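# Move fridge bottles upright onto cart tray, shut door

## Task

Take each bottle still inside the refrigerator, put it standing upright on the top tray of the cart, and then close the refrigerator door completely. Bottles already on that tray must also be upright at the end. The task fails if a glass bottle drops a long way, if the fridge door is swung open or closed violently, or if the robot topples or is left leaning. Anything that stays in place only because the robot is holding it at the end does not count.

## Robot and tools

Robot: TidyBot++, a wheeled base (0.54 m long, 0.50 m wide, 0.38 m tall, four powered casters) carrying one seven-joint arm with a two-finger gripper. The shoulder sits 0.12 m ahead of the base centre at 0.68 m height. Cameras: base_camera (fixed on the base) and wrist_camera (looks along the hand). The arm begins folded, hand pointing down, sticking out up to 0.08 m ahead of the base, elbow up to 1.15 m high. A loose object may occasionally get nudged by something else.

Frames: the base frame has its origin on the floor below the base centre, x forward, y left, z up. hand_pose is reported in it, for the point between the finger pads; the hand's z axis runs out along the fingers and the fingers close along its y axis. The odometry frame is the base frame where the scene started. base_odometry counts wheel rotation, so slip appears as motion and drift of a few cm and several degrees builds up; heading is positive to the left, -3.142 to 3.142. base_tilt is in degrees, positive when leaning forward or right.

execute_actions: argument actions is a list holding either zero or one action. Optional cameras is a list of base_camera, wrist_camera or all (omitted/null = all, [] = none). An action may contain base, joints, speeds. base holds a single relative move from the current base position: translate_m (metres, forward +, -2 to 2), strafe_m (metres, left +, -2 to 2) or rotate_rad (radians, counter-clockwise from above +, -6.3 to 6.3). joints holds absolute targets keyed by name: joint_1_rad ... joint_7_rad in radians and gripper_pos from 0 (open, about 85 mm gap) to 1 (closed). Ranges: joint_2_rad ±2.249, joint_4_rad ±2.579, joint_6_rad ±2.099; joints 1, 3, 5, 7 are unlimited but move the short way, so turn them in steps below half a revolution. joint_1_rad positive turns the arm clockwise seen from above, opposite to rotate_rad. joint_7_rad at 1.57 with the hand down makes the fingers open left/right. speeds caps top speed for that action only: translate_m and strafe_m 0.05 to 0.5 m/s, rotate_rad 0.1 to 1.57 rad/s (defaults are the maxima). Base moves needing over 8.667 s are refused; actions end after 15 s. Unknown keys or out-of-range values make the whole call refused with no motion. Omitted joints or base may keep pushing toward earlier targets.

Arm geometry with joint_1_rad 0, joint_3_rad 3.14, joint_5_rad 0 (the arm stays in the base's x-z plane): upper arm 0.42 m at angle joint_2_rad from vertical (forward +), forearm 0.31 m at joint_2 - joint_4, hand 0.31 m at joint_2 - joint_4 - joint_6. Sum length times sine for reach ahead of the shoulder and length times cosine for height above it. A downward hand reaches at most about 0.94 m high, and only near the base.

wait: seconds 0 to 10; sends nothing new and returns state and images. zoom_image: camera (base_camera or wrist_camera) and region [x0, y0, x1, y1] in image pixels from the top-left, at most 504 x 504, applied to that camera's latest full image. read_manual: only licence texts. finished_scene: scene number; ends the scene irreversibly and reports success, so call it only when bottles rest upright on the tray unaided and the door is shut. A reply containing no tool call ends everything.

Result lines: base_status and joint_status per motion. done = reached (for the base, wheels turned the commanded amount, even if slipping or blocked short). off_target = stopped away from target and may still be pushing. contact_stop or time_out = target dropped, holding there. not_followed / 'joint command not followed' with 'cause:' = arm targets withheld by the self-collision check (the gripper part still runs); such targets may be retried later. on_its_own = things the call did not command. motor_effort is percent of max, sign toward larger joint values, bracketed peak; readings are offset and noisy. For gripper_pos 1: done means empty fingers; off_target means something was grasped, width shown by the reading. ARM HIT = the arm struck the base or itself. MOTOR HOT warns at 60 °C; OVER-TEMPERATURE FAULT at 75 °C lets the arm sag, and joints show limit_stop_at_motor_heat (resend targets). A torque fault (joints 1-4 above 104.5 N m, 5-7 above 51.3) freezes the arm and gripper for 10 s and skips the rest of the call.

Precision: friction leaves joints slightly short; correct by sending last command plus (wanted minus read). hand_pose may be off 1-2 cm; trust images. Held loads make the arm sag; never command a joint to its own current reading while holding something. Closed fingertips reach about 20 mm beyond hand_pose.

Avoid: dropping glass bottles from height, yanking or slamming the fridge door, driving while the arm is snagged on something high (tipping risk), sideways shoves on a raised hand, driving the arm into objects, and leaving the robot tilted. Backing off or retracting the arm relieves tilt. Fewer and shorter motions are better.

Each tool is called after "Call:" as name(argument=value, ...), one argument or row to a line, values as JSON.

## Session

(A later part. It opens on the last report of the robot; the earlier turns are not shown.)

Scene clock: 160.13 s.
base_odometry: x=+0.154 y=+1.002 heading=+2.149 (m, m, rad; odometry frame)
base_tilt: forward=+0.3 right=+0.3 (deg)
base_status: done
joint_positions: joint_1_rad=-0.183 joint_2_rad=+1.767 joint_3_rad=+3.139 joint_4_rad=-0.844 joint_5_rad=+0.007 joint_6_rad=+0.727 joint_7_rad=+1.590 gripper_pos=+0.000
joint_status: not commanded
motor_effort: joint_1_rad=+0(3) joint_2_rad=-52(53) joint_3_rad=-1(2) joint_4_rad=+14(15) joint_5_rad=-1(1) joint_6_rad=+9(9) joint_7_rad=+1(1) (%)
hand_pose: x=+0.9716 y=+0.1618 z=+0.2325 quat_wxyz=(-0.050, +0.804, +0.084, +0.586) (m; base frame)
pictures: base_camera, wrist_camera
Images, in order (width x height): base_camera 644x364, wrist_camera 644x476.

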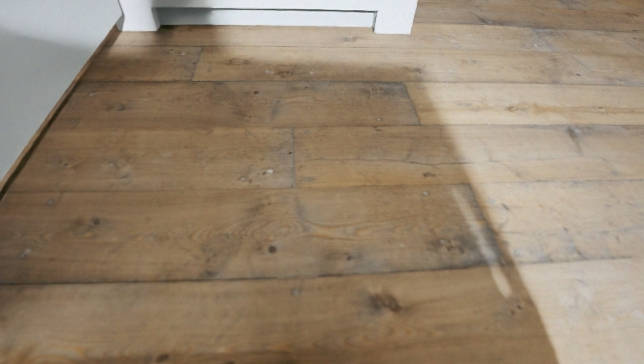

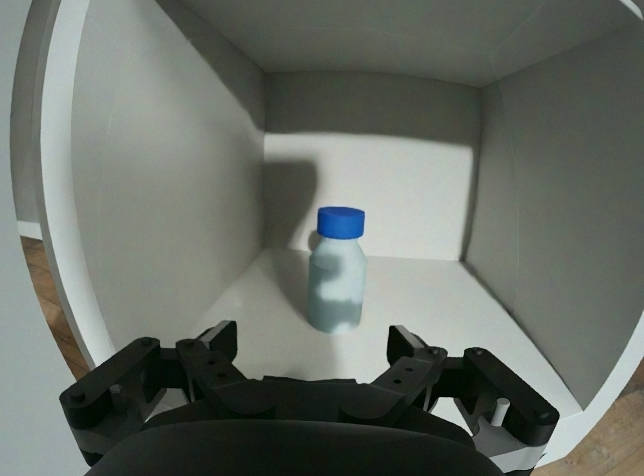

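Call:
execute_actions(
  actions=[
    {"base":{"translate_m":0.11},"speeds":{"translate_m":0.1},"joints":{"joint_2_rad":1.83,"joint_6_rad":0.77}},
  ],
  cameras=["wrist_camera"],
)

Scene clock: 169.37 s.
base_odometry: x=+0.093 y=+1.094 heading=+2.149 (m, m, rad; odometry frame)
base_tilt: forward=+0.4 right=+0.4 (deg)
base_status: done
joint_positions: joint_1_rad=-0.185 joint_2_rad=+1.824 joint_3_rad=+3.139 joint_4_rad=-0.841 joint_5_rad=+0.007 joint_6_rad=+0.727 joint_7_rad=+1.590 gripper_pos=+0.000
joint_status: all done
motor_effort: joint_1_rad=-1(4) joint_2_rad=-51(52) joint_3_rad=-1(1) joint_4_rad=+13(15) joint_5_rad=-1(1) joint_6_rad=+9(9) joint_7_rad=+0(1) (%)
hand_pose: x=+0.9458 y=+0.1588 z=+0.1851 quat_wxyz=(-0.048, +0.820, +0.087, +0.564) (m; base frame)
pictures: wrist_camera
Images, in order (width x height): wrist_camera 644x476.

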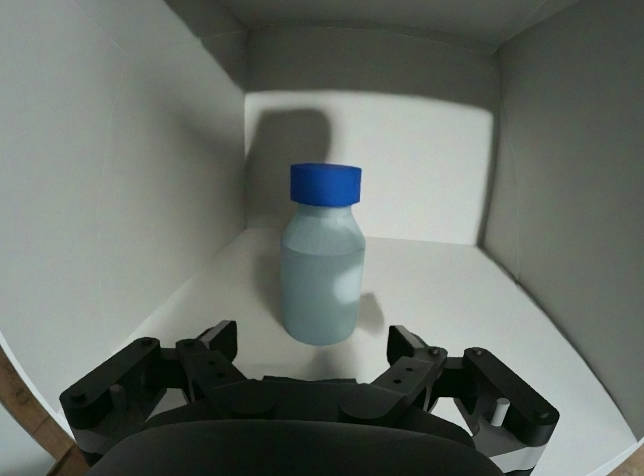

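Call:
execute_actions(
  actions=[
    {"base":{"translate_m":0.05},"speeds":{"translate_m":0.07},"joints":{"joint_2_rad":1.785}},
  ],
  cameras=["wrist_camera"],
)

Scene clock: 178.57 s.
base_odometry: x=+0.066 y=+1.136 heading=+2.150 (m, m, rad; odometry frame)
base_tilt: forward=+0.3 right=+0.3 (deg)
base_status: done
joint_positions: joint_1_rad=-0.187 joint_2_rad=+1.793 joint_3_rad=+3.139 joint_4_rad=-0.840 joint_5_rad=+0.007 joint_6_rad=+0.727 joint_7_rad=+1.590 gripper_pos=+0.000
joint_status: all done
motor_effort: joint_1_rad=+0(4) joint_2_rad=-51(54) joint_3_rad=-1(2) joint_4_rad=+14(15) joint_5_rad=-1(1) joint_6_rad=+9(9) joint_7_rad=+0(0) (%)
hand_pose: x=+0.9607 y=+0.1628 z=+0.2119 quat_wxyz=(-0.050, +0.811, +0.086, +0.577) (m; base frame)
pictures: wrist_camera
Images, in order (width x height): wrist_camera 644x476.

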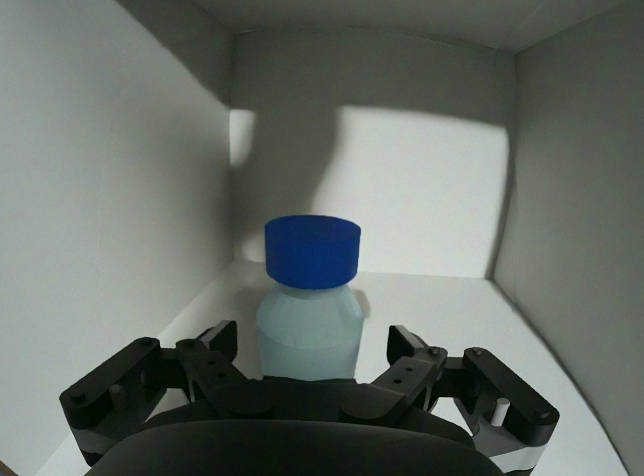

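Call:
execute_actions(
  actions=[
    {"base":{"strafe_m":0.01},"joints":{"joint_2_rad":1.825}},
  ],
  cameras=[],
)

Call:
execute_actions(
  actions=[
    {"base":{"translate_m":0.035},"speeds":{"translate_m":0.07}},
  ],
  cameras=["wrist_camera"],
)

Scene clock: 187.20 s.
base_odometry: x=+0.057 y=+1.130 heading=+2.149 (m, m, rad; odometry frame)
base_tilt: forward=+0.4 right=+0.3 (deg)
base_status: done
joint_positions: joint_1_rad=-0.190 joint_2_rad=+1.813 joint_3_rad=+3.139 joint_4_rad=-0.840 joint_5_rad=+0.007 joint_6_rad=+0.727 joint_7_rad=+1.590 gripper_pos=+0.000
joint_status: all done
motor_effort: joint_1_rad=+0(5) joint_2_rad=-51(52) joint_3_rad=-1(2) joint_4_rad=+13(14) joint_5_rad=-1(0) joint_6_rad=+9(10) joint_7_rad=+1(1) (%)
hand_pose: x=+0.9508 y=+0.1633 z=+0.1947 quat_wxyz=(-0.050, +0.816, +0.088, +0.568) (m; base frame)
pictures: none
No camera images: the call's "cameras" was empty. Leave "cameras" out to get every camera's image.

Scene clock: 188.23 s.
base_odometry: x=+0.038 y=+1.159 heading=+2.150 (m, m, rad; odometry frame)
base_tilt: forward=+0.3 right=+0.3 (deg)
base_status: done
joint_positions: joint_1_rad=-0.189 joint_2_rad=+1.814 joint_3_rad=+3.139 joint_4_rad=-0.840 joint_5_rad=+0.007 joint_6_rad=+0.727 joint_7_rad=+1.590 gripper_pos=+0.000
joint_status: not commanded
motor_effort: joint_1_rad=+0(5) joint_2_rad=-51(53) joint_3_rad=-1(2) joint_4_rad=+13(14) joint_5_rad=-1(0) joint_6_rad=+9(9) joint_7_rad=+1(1) (%)
hand_pose: x=+0.9502 y=+0.1630 z=+0.1936 quat_wxyz=(-0.050, +0.817, +0.088, +0.568) (m; base frame)
pictures: wrist_camera
Images, in order (width x height): wrist_camera 644x476.

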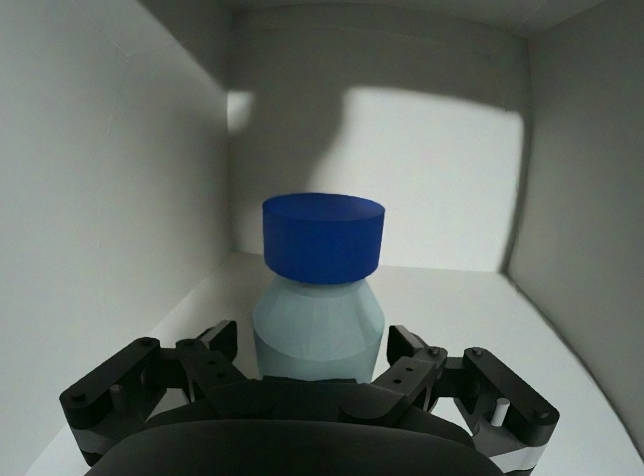

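Call:
execute_actions(
  actions=[
    {"base":{"translate_m":0.02},"speeds":{"translate_m":0.05},"joints":{"joint_2_rad":1.845}},
  ],
  cameras=[],
)

Call:
execute_actions(
  actions=[
    {"joints":{"gripper_pos":1}},
  ],
  cameras=["wrist_camera"],
)

Call:
execute_actions(
  actions=[
    {"joints":{"joint_2_rad":1.74,"joint_6_rad":0.7}},
  ],
  cameras=["wrist_camera"],
)

Scene clock: 195.20 s.
base_odometry: x=+0.027 y=+1.176 heading=+2.151 (m, m, rad; odometry frame)
base_tilt: forward=+0.3 right=+0.3 (deg)
base_status: done
joint_positions: joint_1_rad=-0.190 joint_2_rad=+1.830 joint_3_rad=+3.139 joint_4_rad=-0.840 joint_5_rad=+0.007 joint_6_rad=+0.727 joint_7_rad=+1.590 gripper_pos=+0.000
joint_status: all done
motor_effort: joint_1_rad=+0(4) joint_2_rad=-50(51) joint_3_rad=-1(2) joint_4_rad=+13(14) joint_5_rad=-1(1) joint_6_rad=+9(9) joint_7_rad=+1(1) (%)
hand_pose: x=+0.9427 y=+0.1621 z=+0.1807 quat_wxyz=(-0.050, +0.821, +0.089, +0.562) (m; base frame)
pictures: none
No camera images: the call's "cameras" was empty. Leave "cameras" out to get every camera's image.

Scene clock: 196.30 s.
base_odometry: x=+0.027 y=+1.176 heading=+2.151 (m, m, rad; odometry frame)
base_tilt: forward=+0.3 right=+0.4 (deg)
base_status: not commanded
joint_positions: joint_1_rad=-0.190 joint_2_rad=+1.830 joint_3_rad=+3.139 joint_4_rad=-0.840 joint_5_rad=+0.007 joint_6_rad=+0.728 joint_7_rad=+1.590 gripper_pos=+0.237
joint_status: gripper_pos off_target (ended at +0.237, target +1.000)
motor_effort: joint_1_rad=-1(1) joint_2_rad=-50(51) joint_3_rad=-1(2) joint_4_rad=+13(13) joint_5_rad=+0(1) joint_6_rad=+9(8) joint_7_rad=+1(1) (%)
hand_pose: x=+0.9428 y=+0.1621 z=+0.1811 quat_wxyz=(-0.050, +0.821, +0.089, +0.562) (m; base frame)
pictures: wrist_camera
Images, in order (width x height): wrist_camera 644x476.

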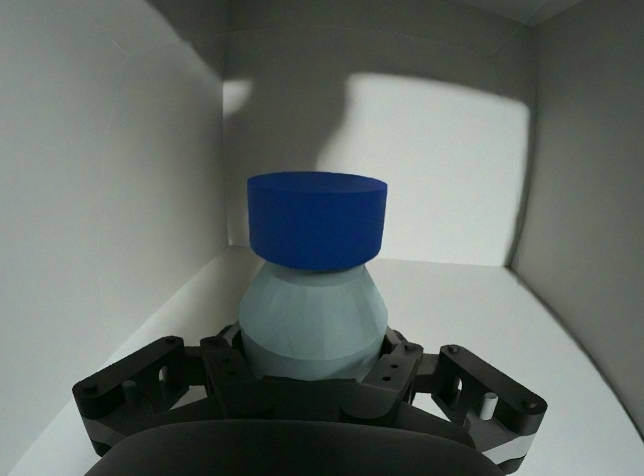

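Scene clock: 197.47 s.
base_odometry: x=+0.027 y=+1.176 heading=+2.151 (m, m, rad; odometry frame)
base_tilt: forward=+0.3 right=+0.4 (deg)
base_status: not commanded
joint_positions: joint_1_rad=-0.190 joint_2_rad=+1.785 joint_3_rad=+3.139 joint_4_rad=-0.843 joint_5_rad=+0.007 joint_6_rad=+0.722 joint_7_rad=+1.590 gripper_pos=+0.237
joint_status: joint_2_rad off_target (ended at +1.785, target +1.740); the others done
motor_effort: joint_1_rad=+0(1) joint_2_rad=-57(59) joint_3_rad=-1(1) joint_4_rad=+17(17) joint_5_rad=-1(1) joint_6_rad=+13(13) joint_7_rad=+0(1) (%)
hand_pose: x=+0.9624 y=+0.1659 z=+0.2163 quat_wxyz=(-0.051, +0.810, +0.088, +0.577) (m; base frame)
pictures: wrist_camera
Images, in order (width x height): wrist_camera 644x476.

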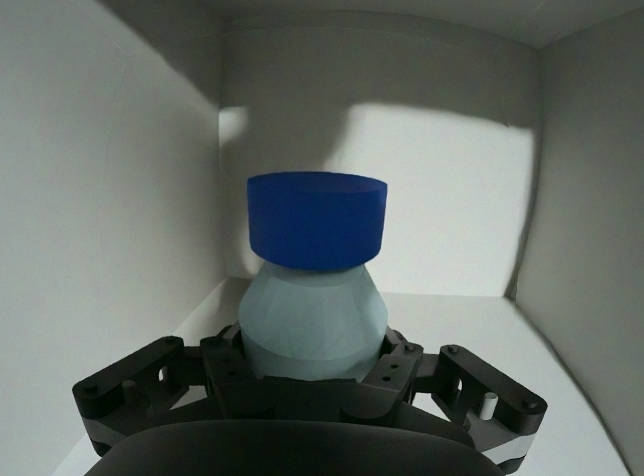

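Call:
execute_actions(
  actions=[
    {"base":{"translate_m":-0.52},"speeds":{"translate_m":0.25}},
  ],
  cameras=[],
)

Call:
execute_actions(
  actions=[
    {"base":{"strafe_m":-0.04},"joints":{"joint_1_rad":0,"joint_2_rad":0.8,"joint_4_rad":-1.4,"joint_6_rad":0.35}},
  ],
  cameras=[],
)

Call:
execute_actions(
  actions=[
    {"joints":{"joint_2_rad":-0.25,"joint_4_rad":-1.8,"joint_6_rad":-0.2}},
  ],
  cameras=[],
)

Call:
execute_actions(
  actions=[
    {"base":{"rotate_rad":-1.75},"speeds":{"rotate_rad":0.7}},
  ],
)

Scene clock: 209.67 s.
base_odometry: x=+0.312 y=+0.741 heading=+2.151 (m, m, rad; odometry frame)
base_tilt: forward=+0.3 right=+0.4 (deg)
base_status: done
joint_positions: joint_1_rad=-0.189 joint_2_rad=+1.783 joint_3_rad=+3.139 joint_4_rad=-0.843 joint_5_rad=+0.007 joint_6_rad=+0.721 joint_7_rad=+1.590 gripper_pos=+0.237
joint_status: not commanded
motor_effort: joint_1_rad=-1(5) joint_2_rad=-58(59) joint_3_rad=-1(3) joint_4_rad=+18(19) joint_5_rad=+0(0) joint_6_rad=+12(13) joint_7_rad=+1(1) (%)
hand_pose: x=+0.9634 y=+0.1655 z=+0.2179 quat_wxyz=(-0.051, +0.810, +0.087, +0.578) (m; base frame)
pictures: none
No camera images: the call's "cameras" was empty. Leave "cameras" out to get every camera's image.

Scene clock: 211.97 s.
base_odometry: x=+0.345 y=+0.763 heading=+2.151 (m, m, rad; odometry frame)
base_tilt: forward=+0.3 right=+0.4 (deg)
base_status: done
joint_positions: joint_1_rad=-0.008 joint_2_rad=+0.844 joint_3_rad=+3.139 joint_4_rad=-1.404 joint_5_rad=+0.007 joint_6_rad=+0.371 joint_7_rad=+1.590 gripper_pos=+0.237
joint_status: joint_2_rad off_target (ended at +0.844, target +0.800); the others done
motor_effort: joint_1_rad=-1(4) joint_2_rad=-53(64) joint_3_rad=-1(2) joint_4_rad=+23(24) joint_5_rad=-1(1) joint_6_rad=+13(13) joint_7_rad=+1(1) (%)
hand_pose: x=+0.9751 y=+0.0106 z=+0.6706 quat_wxyz=(+0.003, +0.807, +0.015, +0.591) (m; base frame)
pictures: none
No camera images: the call's "cameras" was empty. Leave "cameras" out to get every camera's image.

Scene clock: 214.30 s.
base_odometry: x=+0.345 y=+0.763 heading=+2.151 (m, m, rad; odometry frame)
base_tilt: forward=+0.3 right=+0.3 (deg)
base_status: not commanded
joint_positions: joint_1_rad=-0.008 joint_2_rad=-0.218 joint_3_rad=+3.139 joint_4_rad=-1.806 joint_5_rad=+0.007 joint_6_rad=-0.179 joint_7_rad=+1.590 gripper_pos=+0.237
joint_status: all done
motor_effort: joint_1_rad=+0(0) joint_2_rad=-19(57) joint_3_rad=+0(1) joint_4_rad=+27(28) joint_5_rad=-1(0) joint_6_rad=+13(13) joint_7_rad=+0(1) (%)
hand_pose: x=+0.6474 y=+0.0069 z=+1.0265 quat_wxyz=(+0.006, +0.773, +0.014, +0.634) (m; base frame)
pictures: none
No camera images: the call's "cameras" was empty. Leave "cameras" out to get every camera's image.

Scene clock: 217.60 s.
base_odometry: x=+0.345 y=+0.763 heading=+0.402 (m, m, rad; odometry frame)
base_tilt: forward=+0.3 right=+0.4 (deg)
base_status: done
joint_positions: joint_1_rad=+0.000 joint_2_rad=-0.219 joint_3_rad=+3.142 joint_4_rad=-1.806 joint_5_rad=+0.007 joint_6_rad=-0.180 joint_7_rad=+1.590 gripper_pos=+0.237
joint_status: not commanded
motor_effort: joint_1_rad=-1(2) joint_2_rad=-19(20) joint_3_rad=+0(2) joint_4_rad=+27(28) joint_5_rad=-1(2) joint_6_rad=+13(14) joint_7_rad=+1(0) (%)
hand_pose: x=+0.6474 y=+0.0009 z=+1.0264 quat_wxyz=(+0.009, +0.773, +0.010, +0.634) (m; base frame)
pictures: base_camera, wrist_camera
Images, in order (width x height): base_camera 644x364, wrist_camera 644x476.

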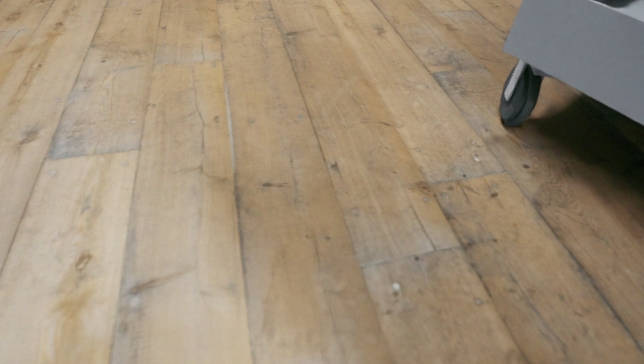

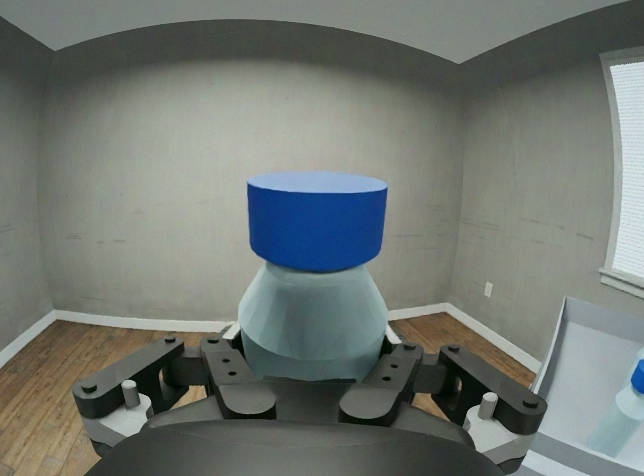

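Call:
execute_actions(
  actions=[
    {"joints":{"joint_1_rad":1.03,"joint_2_rad":-0.3,"joint_6_rad":-0.25}},
  ],
  cameras=[],
)

Call:
execute_actions(
  actions=[
    {"joints":{"joint_2_rad":-0.03,"joint_4_rad":-1.76,"joint_6_rad":-0.05}},
  ],
  cameras=["wrist_camera"],
)

Scene clock: 223.97 s.
base_odometry: x=+0.345 y=+0.763 heading=+0.402 (m, m, rad; odometry frame)
base_tilt: forward=+0.4 right=+0.3 (deg)
base_status: not commanded
joint_positions: joint_1_rad=+1.022 joint_2_rad=-0.259 joint_3_rad=+3.143 joint_4_rad=-1.806 joint_5_rad=+0.007 joint_6_rad=-0.227 joint_7_rad=+1.590 gripper_pos=+0.237
joint_status: joint_2_rad off_target (ended at -0.259, target -0.300); the others done
motor_effort: joint_1_rad=+0(1) joint_2_rad=-17(20) joint_3_rad=+0(1) joint_4_rad=+27(27) joint_5_rad=-1(1) joint_6_rad=+13(13) joint_7_rad=+0(0) (%)
hand_pose: x=+0.3860 y=-0.4363 z=+1.0327 quat_wxyz=(+0.317, +0.681, -0.371, +0.546) (m; base frame)
pictures: none
No camera images: the call's "cameras" was empty. Leave "cameras" out to get every camera's image.

Scene clock: 225.53 s.
base_odometry: x=+0.345 y=+0.763 heading=+0.402 (m, m, rad; odometry frame)
base_tilt: forward=+0.3 right=+0.3 (deg)
base_status: not commanded
joint_positions: joint_1_rad=+1.022 joint_2_rad=-0.001 joint_3_rad=+3.143 joint_4_rad=-1.801 joint_5_rad=+0.007 joint_6_rad=-0.122 joint_7_rad=+1.590 gripper_pos=+0.237
joint_status: joint_4_rad off_target (ended at -1.801, target -1.760); joint_6_rad off_target (ended at -0.122, target -0.050); the others done
motor_effort: joint_1_rad=+0(1) joint_2_rad=-26(30) joint_3_rad=+0(0) joint_4_rad=+26(28) joint_5_rad=-1(0) joint_6_rad=+13(12) joint_7_rad=+0(1) (%)
hand_pose: x=+0.4312 y=-0.5099 z=+0.9238 quat_wxyz=(+0.287, +0.720, -0.392, +0.495) (m; base frame)
pictures: wrist_camera
Images, in order (width x height): wrist_camera 644x476.

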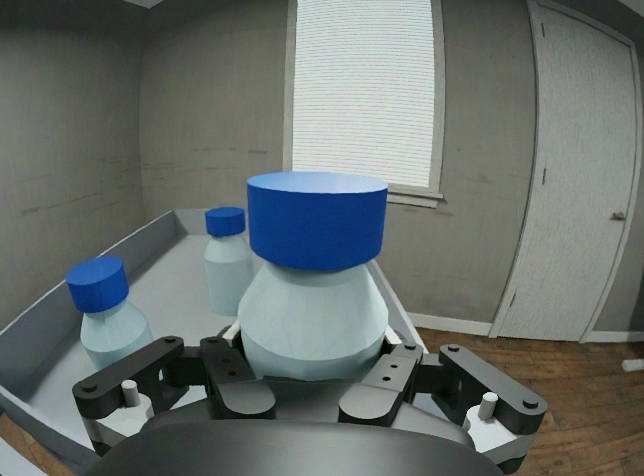

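Call:
execute_actions(
  actions=[
    {"joints":{"joint_1_rad":0.92,"joint_2_rad":0.03,"joint_4_rad":-1.82,"joint_6_rad":0.06}},
  ],
  cameras=["wrist_camera"],
)

Scene clock: 230.23 s.
base_odometry: x=+0.345 y=+0.763 heading=+0.402 (m, m, rad; odometry frame)
base_tilt: forward=+0.2 right=+0.4 (deg)
base_status: not commanded
joint_positions: joint_1_rad=+0.920 joint_2_rad=+0.042 joint_3_rad=+3.138 joint_4_rad=-1.828 joint_5_rad=+0.007 joint_6_rad=-0.011 joint_7_rad=+1.590 gripper_pos=+0.237
joint_status: joint_6_rad off_target (ended at -0.011, target +0.060); the others done
motor_effort: joint_1_rad=+0(2) joint_2_rad=-28(30) joint_3_rad=+0(2) joint_4_rad=+26(28) joint_5_rad=-1(1) joint_6_rad=+13(14) joint_7_rad=+2(0) (%)
hand_pose: x=+0.4938 y=-0.4870 z=+0.9146 quat_wxyz=(+0.268, +0.729, -0.348, +0.525) (m; base frame)
pictures: wrist_camera
Images, in order (width x height): wrist_camera 644x476.

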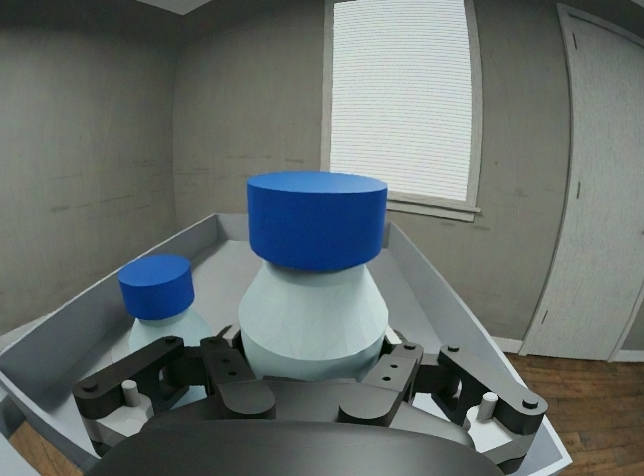

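Call:
execute_actions(
  actions=[
    {"joints":{"joint_1_rad":0.99,"joint_2_rad":0.09,"joint_4_rad":-1.88,"joint_6_rad":0.18}},
  ],
  cameras=["wrist_camera"],
)

Call:
execute_actions(
  actions=[
    {"joints":{"joint_2_rad":0.13,"joint_4_rad":-1.91,"joint_6_rad":0.21}},
  ],
  cameras=["wrist_camera"],
)

Scene clock: 234.10 s.
base_odometry: x=+0.345 y=+0.763 heading=+0.402 (m, m, rad; odometry frame)
base_tilt: forward=+0.3 right=+0.4 (deg)
base_status: not commanded
joint_positions: joint_1_rad=+0.988 joint_2_rad=+0.108 joint_3_rad=+3.142 joint_4_rad=-1.889 joint_5_rad=+0.007 joint_6_rad=+0.110 joint_7_rad=+1.590 gripper_pos=+0.237
joint_status: joint_6_rad off_target (ended at +0.110, target +0.180); the others done
motor_effort: joint_1_rad=+0(2) joint_2_rad=-30(33) joint_3_rad=+0(2) joint_4_rad=+25(27) joint_5_rad=-1(0) joint_6_rad=+12(13) joint_7_rad=+0(1) (%)
hand_pose: x=+0.4655 y=-0.5230 z=+0.8734 quat_wxyz=(+0.285, +0.718, -0.374, +0.513) (m; base frame)
pictures: wrist_camera
Images, in order (width x height): wrist_camera 644x476.

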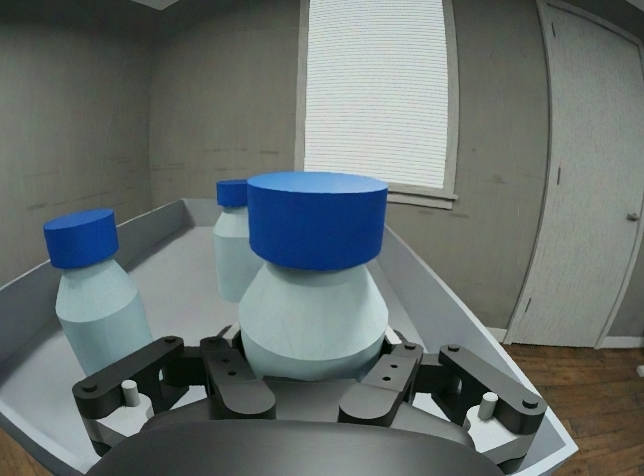

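Scene clock: 234.80 s.
base_odometry: x=+0.345 y=+0.763 heading=+0.402 (m, m, rad; odometry frame)
base_tilt: forward=+0.3 right=+0.3 (deg)
base_status: not commanded
joint_positions: joint_1_rad=+0.988 joint_2_rad=+0.129 joint_3_rad=+3.142 joint_4_rad=-1.909 joint_5_rad=+0.007 joint_6_rad=+0.149 joint_7_rad=+1.590 gripper_pos=+0.237
joint_status: joint_6_rad off_target (ended at +0.149, target +0.210); the others done
motor_effort: joint_1_rad=+0(0) joint_2_rad=-29(32) joint_3_rad=+0(1) joint_4_rad=+23(25) joint_5_rad=+0(1) joint_6_rad=+12(12) joint_7_rad=+0(1) (%)
hand_pose: x=+0.4674 y=-0.5257 z=+0.8601 quat_wxyz=(+0.284, +0.718, -0.374, +0.513) (m; base frame)
pictures: wrist_camera
Images, in order (width x height): wrist_camera 644x476.

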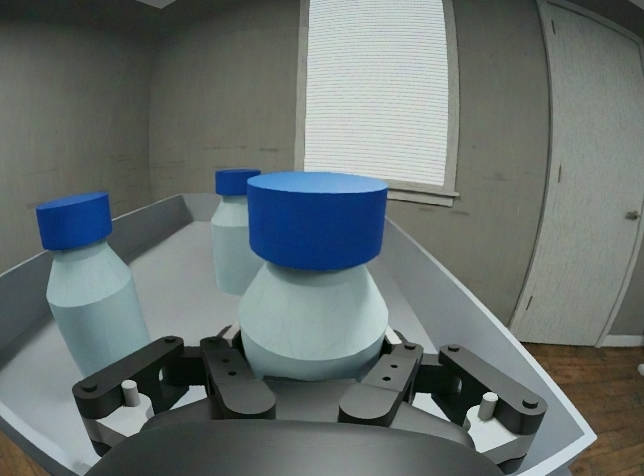

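Call:
execute_actions(
  actions=[
    {"joints":{"joint_2_rad":0.15,"joint_4_rad":-1.94,"joint_6_rad":0.22}},
  ],
  cameras=[],
)

Call:
execute_actions(
  actions=[
    {"joints":{"gripper_pos":0.05}},
  ],
  cameras=["wrist_camera"],
)

Scene clock: 239.20 s.
base_odometry: x=+0.345 y=+0.763 heading=+0.402 (m, m, rad; odometry frame)
base_tilt: forward=+0.2 right=+0.4 (deg)
base_status: not commanded
joint_positions: joint_1_rad=+0.988 joint_2_rad=+0.130 joint_3_rad=+3.142 joint_4_rad=-1.916 joint_5_rad=+0.007 joint_6_rad=+0.170 joint_7_rad=+1.590 gripper_pos=+0.237
joint_status: all done
motor_effort: joint_1_rad=-1(0) joint_2_rad=-25(28) joint_3_rad=-1(1) joint_4_rad=+20(24) joint_5_rad=+0(1) joint_6_rad=+10(11) joint_7_rad=+0(1) (%)
hand_pose: x=+0.4675 y=-0.5258 z=+0.8615 quat_wxyz=(+0.287, +0.715, -0.373, +0.517) (m; base frame)
pictures: none
No camera images: the call's "cameras" was empty. Leave "cameras" out to get every camera's image.

Scene clock: 240.27 s.
base_odometry: x=+0.345 y=+0.763 heading=+0.402 (m, m, rad; odometry frame)
base_tilt: forward=+0.3 right=+0.3 (deg)
base_status: not commanded
joint_positions: joint_1_rad=+0.988 joint_2_rad=+0.130 joint_3_rad=+3.142 joint_4_rad=-1.918 joint_5_rad=+0.007 joint_6_rad=+0.175 joint_7_rad=+1.590 gripper_pos=+0.050
joint_status: all done
motor_effort: joint_1_rad=+0(0) joint_2_rad=-25(26) joint_3_rad=+0(1) joint_4_rad=+20(21) joint_5_rad=-1(0) joint_6_rad=+9(9) joint_7_rad=+1(1) (%)
hand_pose: x=+0.4675 y=-0.5258 z=+0.8620 quat_wxyz=(+0.287, +0.714, -0.372, +0.518) (m; base frame)
pictures: wrist_camera
Images, in order (width x height): wrist_camera 644x476.

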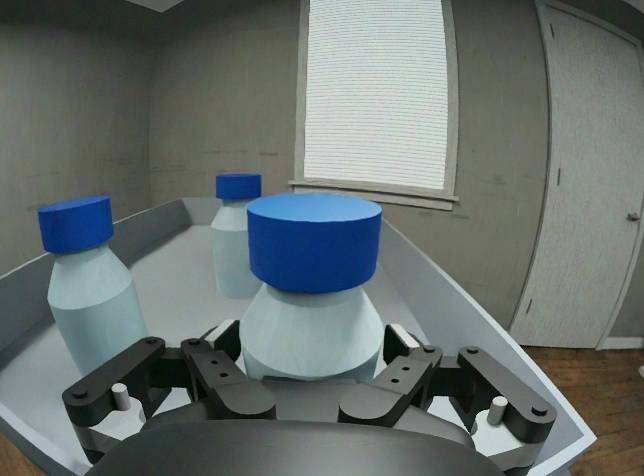

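Call:
execute_actions(
  actions=[
    {"joints":{"gripper_pos":0,"joint_2_rad":-0.03,"joint_4_rad":-1.8,"joint_6_rad":0.15}},
  ],
  cameras=["wrist_camera"],
)

Call:
execute_actions(
  actions=[
    {"joints":{"joint_2_rad":-0.45,"joint_4_rad":-2.1,"joint_6_rad":0.0}},
  ],
  cameras=["wrist_camera"],
)

Call:
execute_actions(
  actions=[
    {"joints":{"joint_1_rad":-0.6}},
  ],
  cameras=[],
)

Call:
execute_actions(
  actions=[
    {"base":{"rotate_rad":1.75},"joints":{"joint_1_rad":-1.2,"joint_2_rad":-0.35,"joint_4_rad":-2.53,"joint_6_rad":-0.85,"gripper_pos":1}},
  ],
  cameras=[],
)

Call:
execute_actions(
  actions=[
    {"base":{"strafe_m":0.8}},
  ],
)

Scene clock: 247.67 s.
base_odometry: x=+0.345 y=+0.763 heading=+0.402 (m, m, rad; odometry frame)
base_tilt: forward=+0.3 right=+0.3 (deg)
base_status: not commanded
joint_positions: joint_1_rad=+0.988 joint_2_rad=-0.035 joint_3_rad=+3.142 joint_4_rad=-1.805 joint_5_rad=+0.007 joint_6_rad=+0.175 joint_7_rad=+1.590 gripper_pos=+0.000
joint_status: all done
motor_effort: joint_1_rad=-1(0) joint_2_rad=-21(29) joint_3_rad=+0(0) joint_4_rad=+22(24) joint_5_rad=-1(1) joint_6_rad=+10(11) joint_7_rad=+1(0) (%)
hand_pose: x=+0.4532 y=-0.5041 z=+1.0325 quat_wxyz=(+0.339, +0.635, -0.331, +0.611) (m; base frame)
pictures: wrist_camera
Images, in order (width x height): wrist_camera 644x476.

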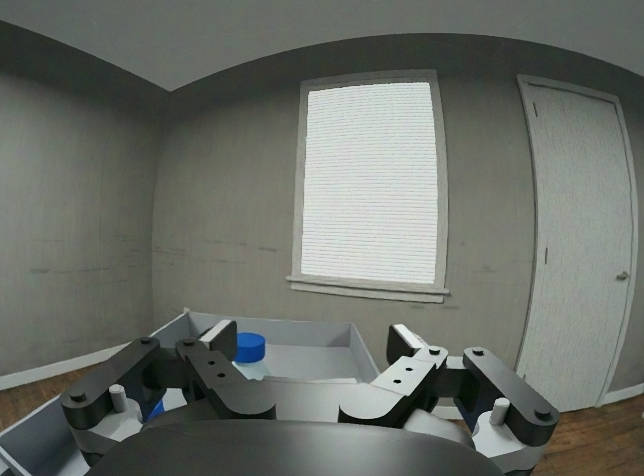

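Scene clock: 249.23 s.
base_odometry: x=+0.345 y=+0.763 heading=+0.402 (m, m, rad; odometry frame)
base_tilt: forward=+0.3 right=+0.3 (deg)
base_status: not commanded
joint_positions: joint_1_rad=+0.988 joint_2_rad=-0.442 joint_3_rad=+3.142 joint_4_rad=-2.082 joint_5_rad=+0.007 joint_6_rad=+0.047 joint_7_rad=+1.590 gripper_pos=+0.000
joint_status: all done
motor_effort: joint_1_rad=+0(0) joint_2_rad=-7(23) joint_3_rad=+0(0) joint_4_rad=+23(24) joint_5_rad=+0(1) joint_6_rad=+9(9) joint_7_rad=+1(1) (%)
hand_pose: x=+0.3648 y=-0.3706 z=+1.0338 quat_wxyz=(+0.340, +0.634, -0.331, +0.611) (m; base frame)
pictures: wrist_camera
Images, in order (width x height): wrist_camera 644x476.

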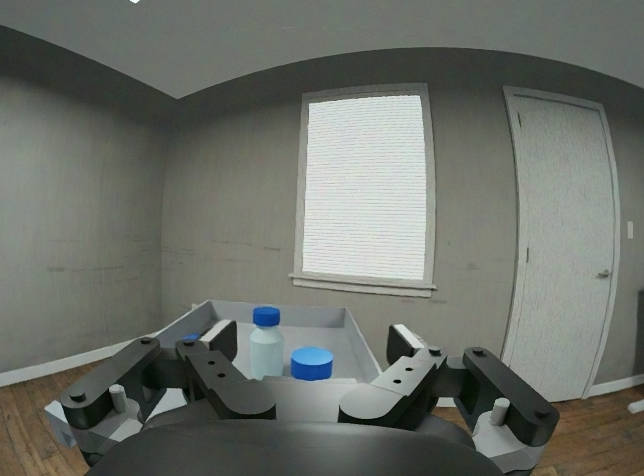

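Scene clock: 252.03 s.
base_odometry: x=+0.345 y=+0.763 heading=+0.402 (m, m, rad; odometry frame)
base_tilt: forward=+0.3 right=+0.3 (deg)
base_status: not commanded
joint_positions: joint_1_rad=-0.590 joint_2_rad=-0.442 joint_3_rad=+3.142 joint_4_rad=-2.082 joint_5_rad=+0.007 joint_6_rad=+0.047 joint_7_rad=+1.590 gripper_pos=+0.000
joint_status: all done
motor_effort: joint_1_rad=+0(1) joint_2_rad=-7(7) joint_3_rad=+0(1) joint_4_rad=+23(23) joint_5_rad=+0(1) joint_6_rad=+10(10) joint_7_rad=+1(1) (%)
hand_pose: x=+0.4879 y=+0.2484 z=+1.0338 quat_wxyz=(-0.195, +0.681, +0.217, +0.672) (m; base frame)
pictures: none
No camera images: the call's "cameras" was empty. Leave "cameras" out to get every camera's image.

Scene clock: 254.57 s.
base_odometry: x=+0.345 y=+0.763 heading=+2.151 (m, m, rad; odometry frame)
base_tilt: forward=+0.3 right=+0.3 (deg)
base_status: done
joint_positions: joint_1_rad=-1.191 joint_2_rad=-0.369 joint_3_rad=+3.142 joint_4_rad=-2.510 joint_5_rad=+0.007 joint_6_rad=-0.804 joint_7_rad=+1.590 gripper_pos=+0.999
joint_status: all done
motor_effort: joint_1_rad=+0(2) joint_2_rad=-2(7) joint_3_rad=+0(2) joint_4_rad=+16(22) joint_5_rad=-1(0) joint_6_rad=+2(10) joint_7_rad=+0(1) (%)
hand_pose: x=+0.1836 y=+0.1611 z=+0.5992 quat_wxyz=(-0.052, +0.817, +0.568, +0.083) (m; base frame)
pictures: none
No camera images: the call's "cameras" was empty. Leave "cameras" out to get every camera's image.

Scene clock: 257.53 s.
base_odometry: x=-0.323 y=+0.323 heading=+2.153 (m, m, rad; odometry frame)
base_tilt: forward=+0.4 right=+0.3 (deg)
base_status: done
joint_positions: joint_1_rad=-1.191 joint_2_rad=-0.363 joint_3_rad=+3.142 joint_4_rad=-2.515 joint_5_rad=+0.007 joint_6_rad=-0.806 joint_7_rad=+1.590 gripper_pos=+0.999
joint_status: not commanded
motor_effort: joint_1_rad=-1(0) joint_2_rad=-3(4) joint_3_rad=+0(0) joint_4_rad=+16(17) joint_5_rad=-1(2) joint_6_rad=+2(2) joint_7_rad=+1(1) (%)
hand_pose: x=+0.1824 y=+0.1581 z=+0.5965 quat_wxyz=(-0.048, +0.818, +0.568, +0.078) (m; base frame)
pictures: base_camera, wrist_camera
Images, in order (width x height): base_camera 644x364, wrist_camera 644x476.

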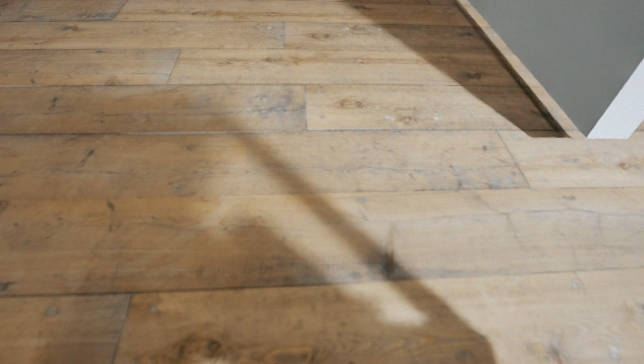

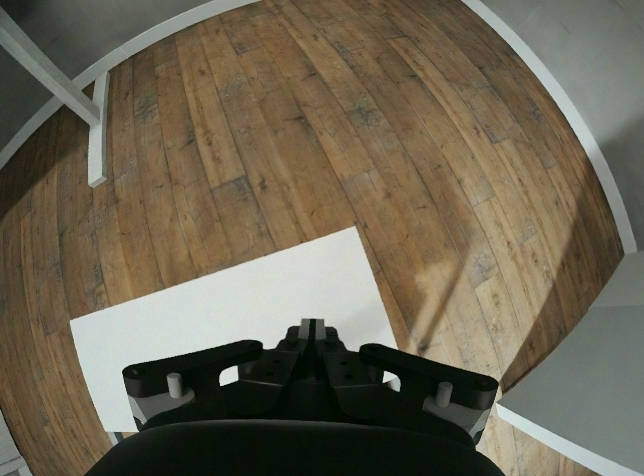

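Call:
execute_actions(
  actions=[
    {"joints":{"joint_1_rad":2.9}},
  ],
  cameras=[],
)

Call:
execute_actions(
  actions=[
    {"base":{"translate_m":0.5},"speeds":{"translate_m":0.3}},
  ],
  cameras=["base_camera"],
)

Call:
execute_actions(
  actions=[
    {"base":{"strafe_m":-0.4},"speeds":{"strafe_m":0.07}},
  ],
  cameras=["base_camera"],
)

Scene clock: 271.83 s.
base_odometry: x=-0.323 y=+0.323 heading=+2.153 (m, m, rad; odometry frame)
base_tilt: forward=+0.2 right=+0.3 (deg)
base_status: not commanded
joint_positions: joint_1_rad=-3.372 joint_2_rad=-0.363 joint_3_rad=+3.142 joint_4_rad=-2.515 joint_5_rad=+0.007 joint_6_rad=-0.806 joint_7_rad=+1.590 gripper_pos=+0.999
joint_status: all done
motor_effort: joint_1_rad=+0(1) joint_2_rad=-3(2) joint_3_rad=+0(1) joint_4_rad=+16(16) joint_5_rad=-1(0) joint_6_rad=+2(2) joint_7_rad=+0(1) (%)
hand_pose: x=-0.0469 y=-0.0385 z=+0.5965 quat_wxyz=(-0.091, -0.126, +0.988, -0.007) (m; base frame)
pictures: none
No camera images: the call's "cameras" was empty. Leave "cameras" out to get every camera's image.

Scene clock: 274.47 s.
base_odometry: x=-0.598 y=+0.740 heading=+2.153 (m, m, rad; odometry frame)
base_tilt: forward=+0.2 right=+0.3 (deg)
base_status: done
joint_positions: joint_1_rad=-3.372 joint_2_rad=-0.361 joint_3_rad=+3.142 joint_4_rad=-2.517 joint_5_rad=+0.007 joint_6_rad=-0.806 joint_7_rad=+1.590 gripper_pos=+0.999
joint_status: not commanded
motor_effort: joint_1_rad=+0(0) joint_2_rad=-2(5) joint_3_rad=+0(0) joint_4_rad=+15(17) joint_5_rad=-1(1) joint_6_rad=+2(3) joint_7_rad=+1(1) (%)
hand_pose: x=-0.0458 y=-0.0383 z=+0.5956 quat_wxyz=(-0.090, -0.126, +0.988, -0.007) (m; base frame)
pictures: base_camera
Images, in order (width x height): base_camera 644x364.

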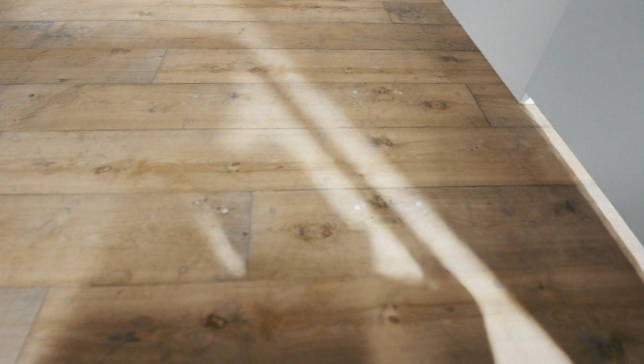

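Scene clock: 280.70 s.
base_odometry: x=-0.264 y=+0.960 heading=+2.153 (m, m, rad; odometry frame)
base_tilt: forward=+0.3 right=+0.4 (deg)
base_status: done
joint_positions: joint_1_rad=-3.372 joint_2_rad=-0.361 joint_3_rad=+3.142 joint_4_rad=-2.517 joint_5_rad=+0.007 joint_6_rad=-0.806 joint_7_rad=+1.590 gripper_pos=+0.999
joint_status: not commanded
motor_effort: joint_1_rad=+0(1) joint_2_rad=-3(3) joint_3_rad=+0(1) joint_4_rad=+15(16) joint_5_rad=-2(1) joint_6_rad=+2(2) joint_7_rad=+1(0) (%)
hand_pose: x=-0.0458 y=-0.0383 z=+0.5956 quat_wxyz=(-0.090, -0.126, +0.988, -0.007) (m; base frame)
pictures: base_camera
Images, in order (width x height): base_camera 644x364.

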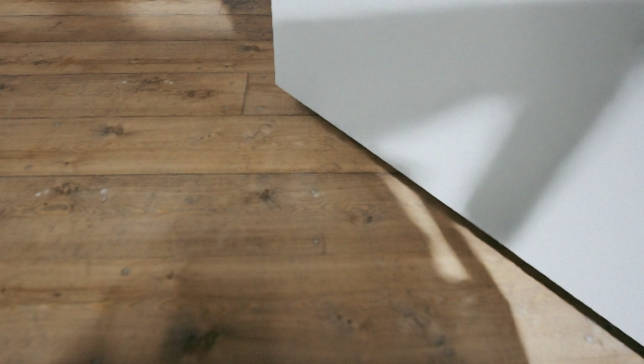

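Call:
execute_actions(
  actions=[
    {"base":{"strafe_m":-0.22},"speeds":{"strafe_m":0.06}},
  ],
  cameras=["base_camera"],
)

Call:
execute_actions(
  actions=[
    {"base":{"translate_m":0.25},"speeds":{"translate_m":0.05}},
  ],
  cameras=["base_camera"],
)

Scene clock: 289.37 s.
base_odometry: x=-0.081 y=+1.081 heading=+2.154 (m, m, rad; odometry frame)
base_tilt: forward=+0.2 right=+0.3 (deg)
base_status: done
joint_positions: joint_1_rad=-3.372 joint_2_rad=-0.361 joint_3_rad=+3.142 joint_4_rad=-2.517 joint_5_rad=+0.007 joint_6_rad=-0.806 joint_7_rad=+1.590 gripper_pos=+0.999
joint_status: not commanded
motor_effort: joint_1_rad=-1(1) joint_2_rad=-2(4) joint_3_rad=+0(1) joint_4_rad=+15(17) joint_5_rad=+0(0) joint_6_rad=+2(2) joint_7_rad=+1(1) (%)
hand_pose: x=-0.0458 y=-0.0383 z=+0.5956 quat_wxyz=(-0.089, -0.126, +0.988, -0.007) (m; base frame)
pictures: base_camera
Images, in order (width x height): base_camera 644x364.

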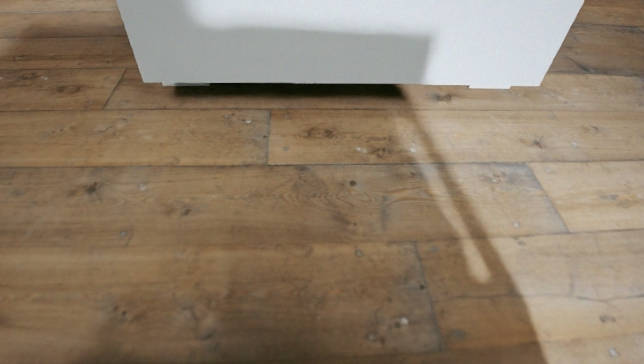

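Scene clock: 294.87 s.
base_odometry: x=-0.218 y=+1.291 heading=+2.153 (m, m, rad; odometry frame)
base_tilt: forward=+0.3 right=+0.3 (deg)
base_status: done
joint_positions: joint_1_rad=-3.372 joint_2_rad=-0.359 joint_3_rad=+3.142 joint_4_rad=-2.517 joint_5_rad=+0.007 joint_6_rad=-0.806 joint_7_rad=+1.590 gripper_pos=+0.999
joint_status: not commanded
motor_effort: joint_1_rad=+0(0) joint_2_rad=-3(5) joint_3_rad=+0(0) joint_4_rad=+15(17) joint_5_rad=-1(1) joint_6_rad=+2(3) joint_7_rad=+1(1) (%)
hand_pose: x=-0.0455 y=-0.0382 z=+0.5953 quat_wxyz=(-0.089, -0.126, +0.988, -0.007) (m; base frame)
pictures: base_camera
Images, in order (width x height): base_camera 644x364.

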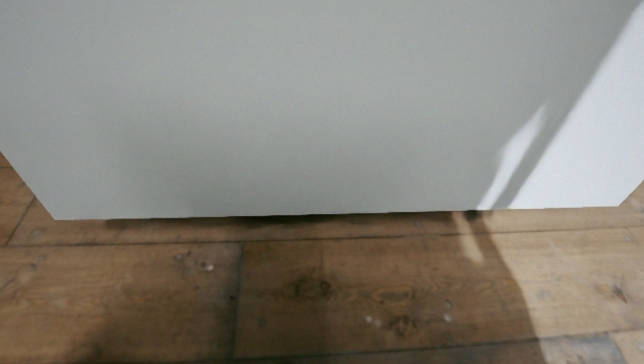

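Call:
execute_actions(
  actions=[
    {"base":{"strafe_m":-0.6}},
  ],
  cameras=["base_camera"],
)

Call:
execute_actions(
  actions=[
    {"joints":{"joint_1_rad":1.9,"joint_4_rad":-2.3,"joint_6_rad":0.2}},
  ],
)

Scene clock: 300.50 s.
base_odometry: x=+0.283 y=+1.621 heading=+2.154 (m, m, rad; odometry frame)
base_tilt: forward=+0.2 right=+0.3 (deg)
base_status: done
joint_positions: joint_1_rad=-3.372 joint_2_rad=-0.359 joint_3_rad=+3.142 joint_4_rad=-2.517 joint_5_rad=+0.007 joint_6_rad=-0.806 joint_7_rad=+1.590 gripper_pos=+0.999
joint_status: not commanded
motor_effort: joint_1_rad=+0(0) joint_2_rad=-2(3) joint_3_rad=+0(1) joint_4_rad=+16(16) joint_5_rad=-2(0) joint_6_rad=+2(2) joint_7_rad=+0(1) (%)
hand_pose: x=-0.0455 y=-0.0382 z=+0.5953 quat_wxyz=(-0.089, -0.126, +0.988, -0.007) (m; base frame)
pictures: base_camera
Images, in order (width x height): base_camera 644x364.

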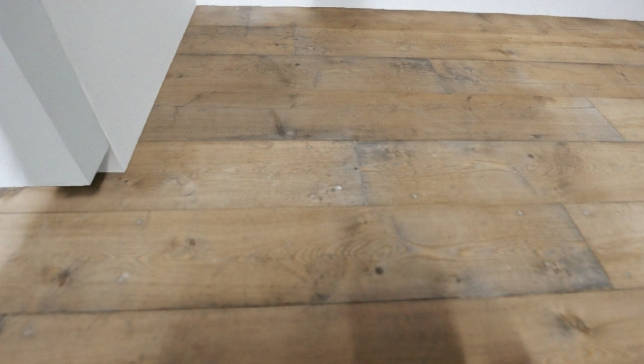

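Scene clock: 302.80 s.
base_odometry: x=+0.283 y=+1.621 heading=+2.154 (m, m, rad; odometry frame)
base_tilt: forward=+0.3 right=+0.4 (deg)
base_status: not commanded
joint_positions: joint_1_rad=-4.374 joint_2_rad=-0.359 joint_3_rad=+3.142 joint_4_rad=-2.318 joint_5_rad=+0.007 joint_6_rad=+0.156 joint_7_rad=+1.590 gripper_pos=+0.999
joint_status: all done
motor_effort: joint_1_rad=+0(0) joint_2_rad=-9(8) joint_3_rad=+0(1) joint_4_rad=+22(21) joint_5_rad=-1(0) joint_6_rad=+9(8) joint_7_rad=+1(2) (%)
hand_pose: x=-0.0280 y=-0.4211 z=+0.8855 quat_wxyz=(-0.511, -0.461, +0.634, -0.352) (m; base frame)
pictures: base_camera, wrist_camera
Images, in order (width x height): base_camera 644x364, wrist_camera 644x476.

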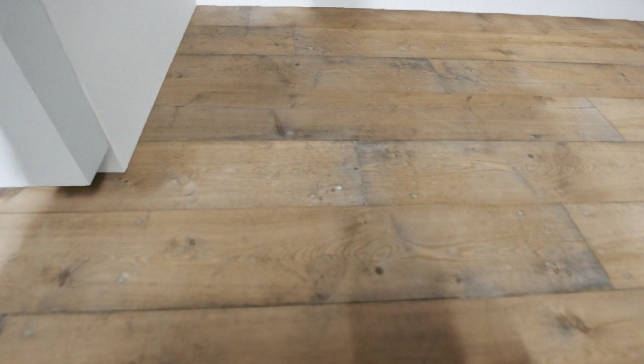

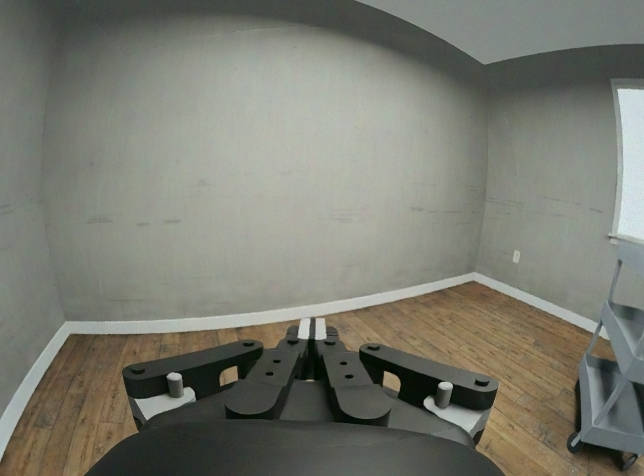

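Door is flush. Checking the bottles.

Call:
execute_actions(
  actions=[
    {"joints":{"joint_1_rad":2.8}},
  ],
  cameras=["wrist_camera"],
)

Scene clock: 307.23 s.
base_odometry: x=+0.283 y=+1.621 heading=+2.154 (m, m, rad; odometry frame)
base_tilt: forward=+0.3 right=+0.4 (deg)
base_status: not commanded
joint_positions: joint_1_rad=-3.493 joint_2_rad=-0.359 joint_3_rad=+3.142 joint_4_rad=-2.318 joint_5_rad=+0.007 joint_6_rad=+0.156 joint_7_rad=+1.590 gripper_pos=+0.999
joint_status: all done
motor_effort: joint_1_rad=+0(1) joint_2_rad=-8(9) joint_3_rad=+0(1) joint_4_rad=+21(21) joint_5_rad=+0(1) joint_6_rad=+9(9) joint_7_rad=+1(1) (%)
hand_pose: x=-0.2994 y=-0.1547 z=+0.8855 quat_wxyz=(-0.613, -0.147, +0.770, -0.101) (m; base frame)
pictures: wrist_camera
Images, in order (width x height): wrist_camera 644x476.

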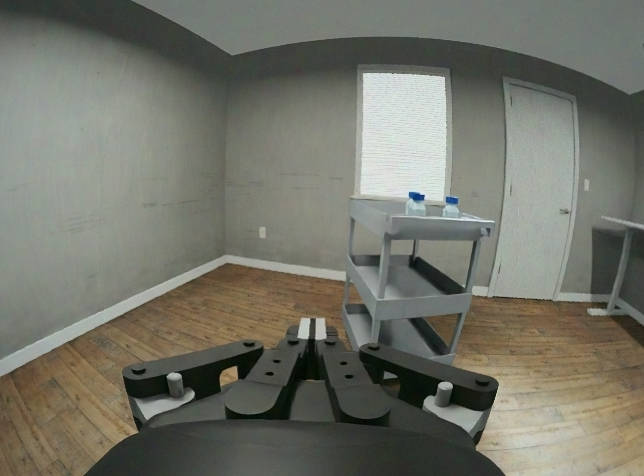

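Call:
finished_scene(
  scene=2,
)

The scene is finished: the task was done.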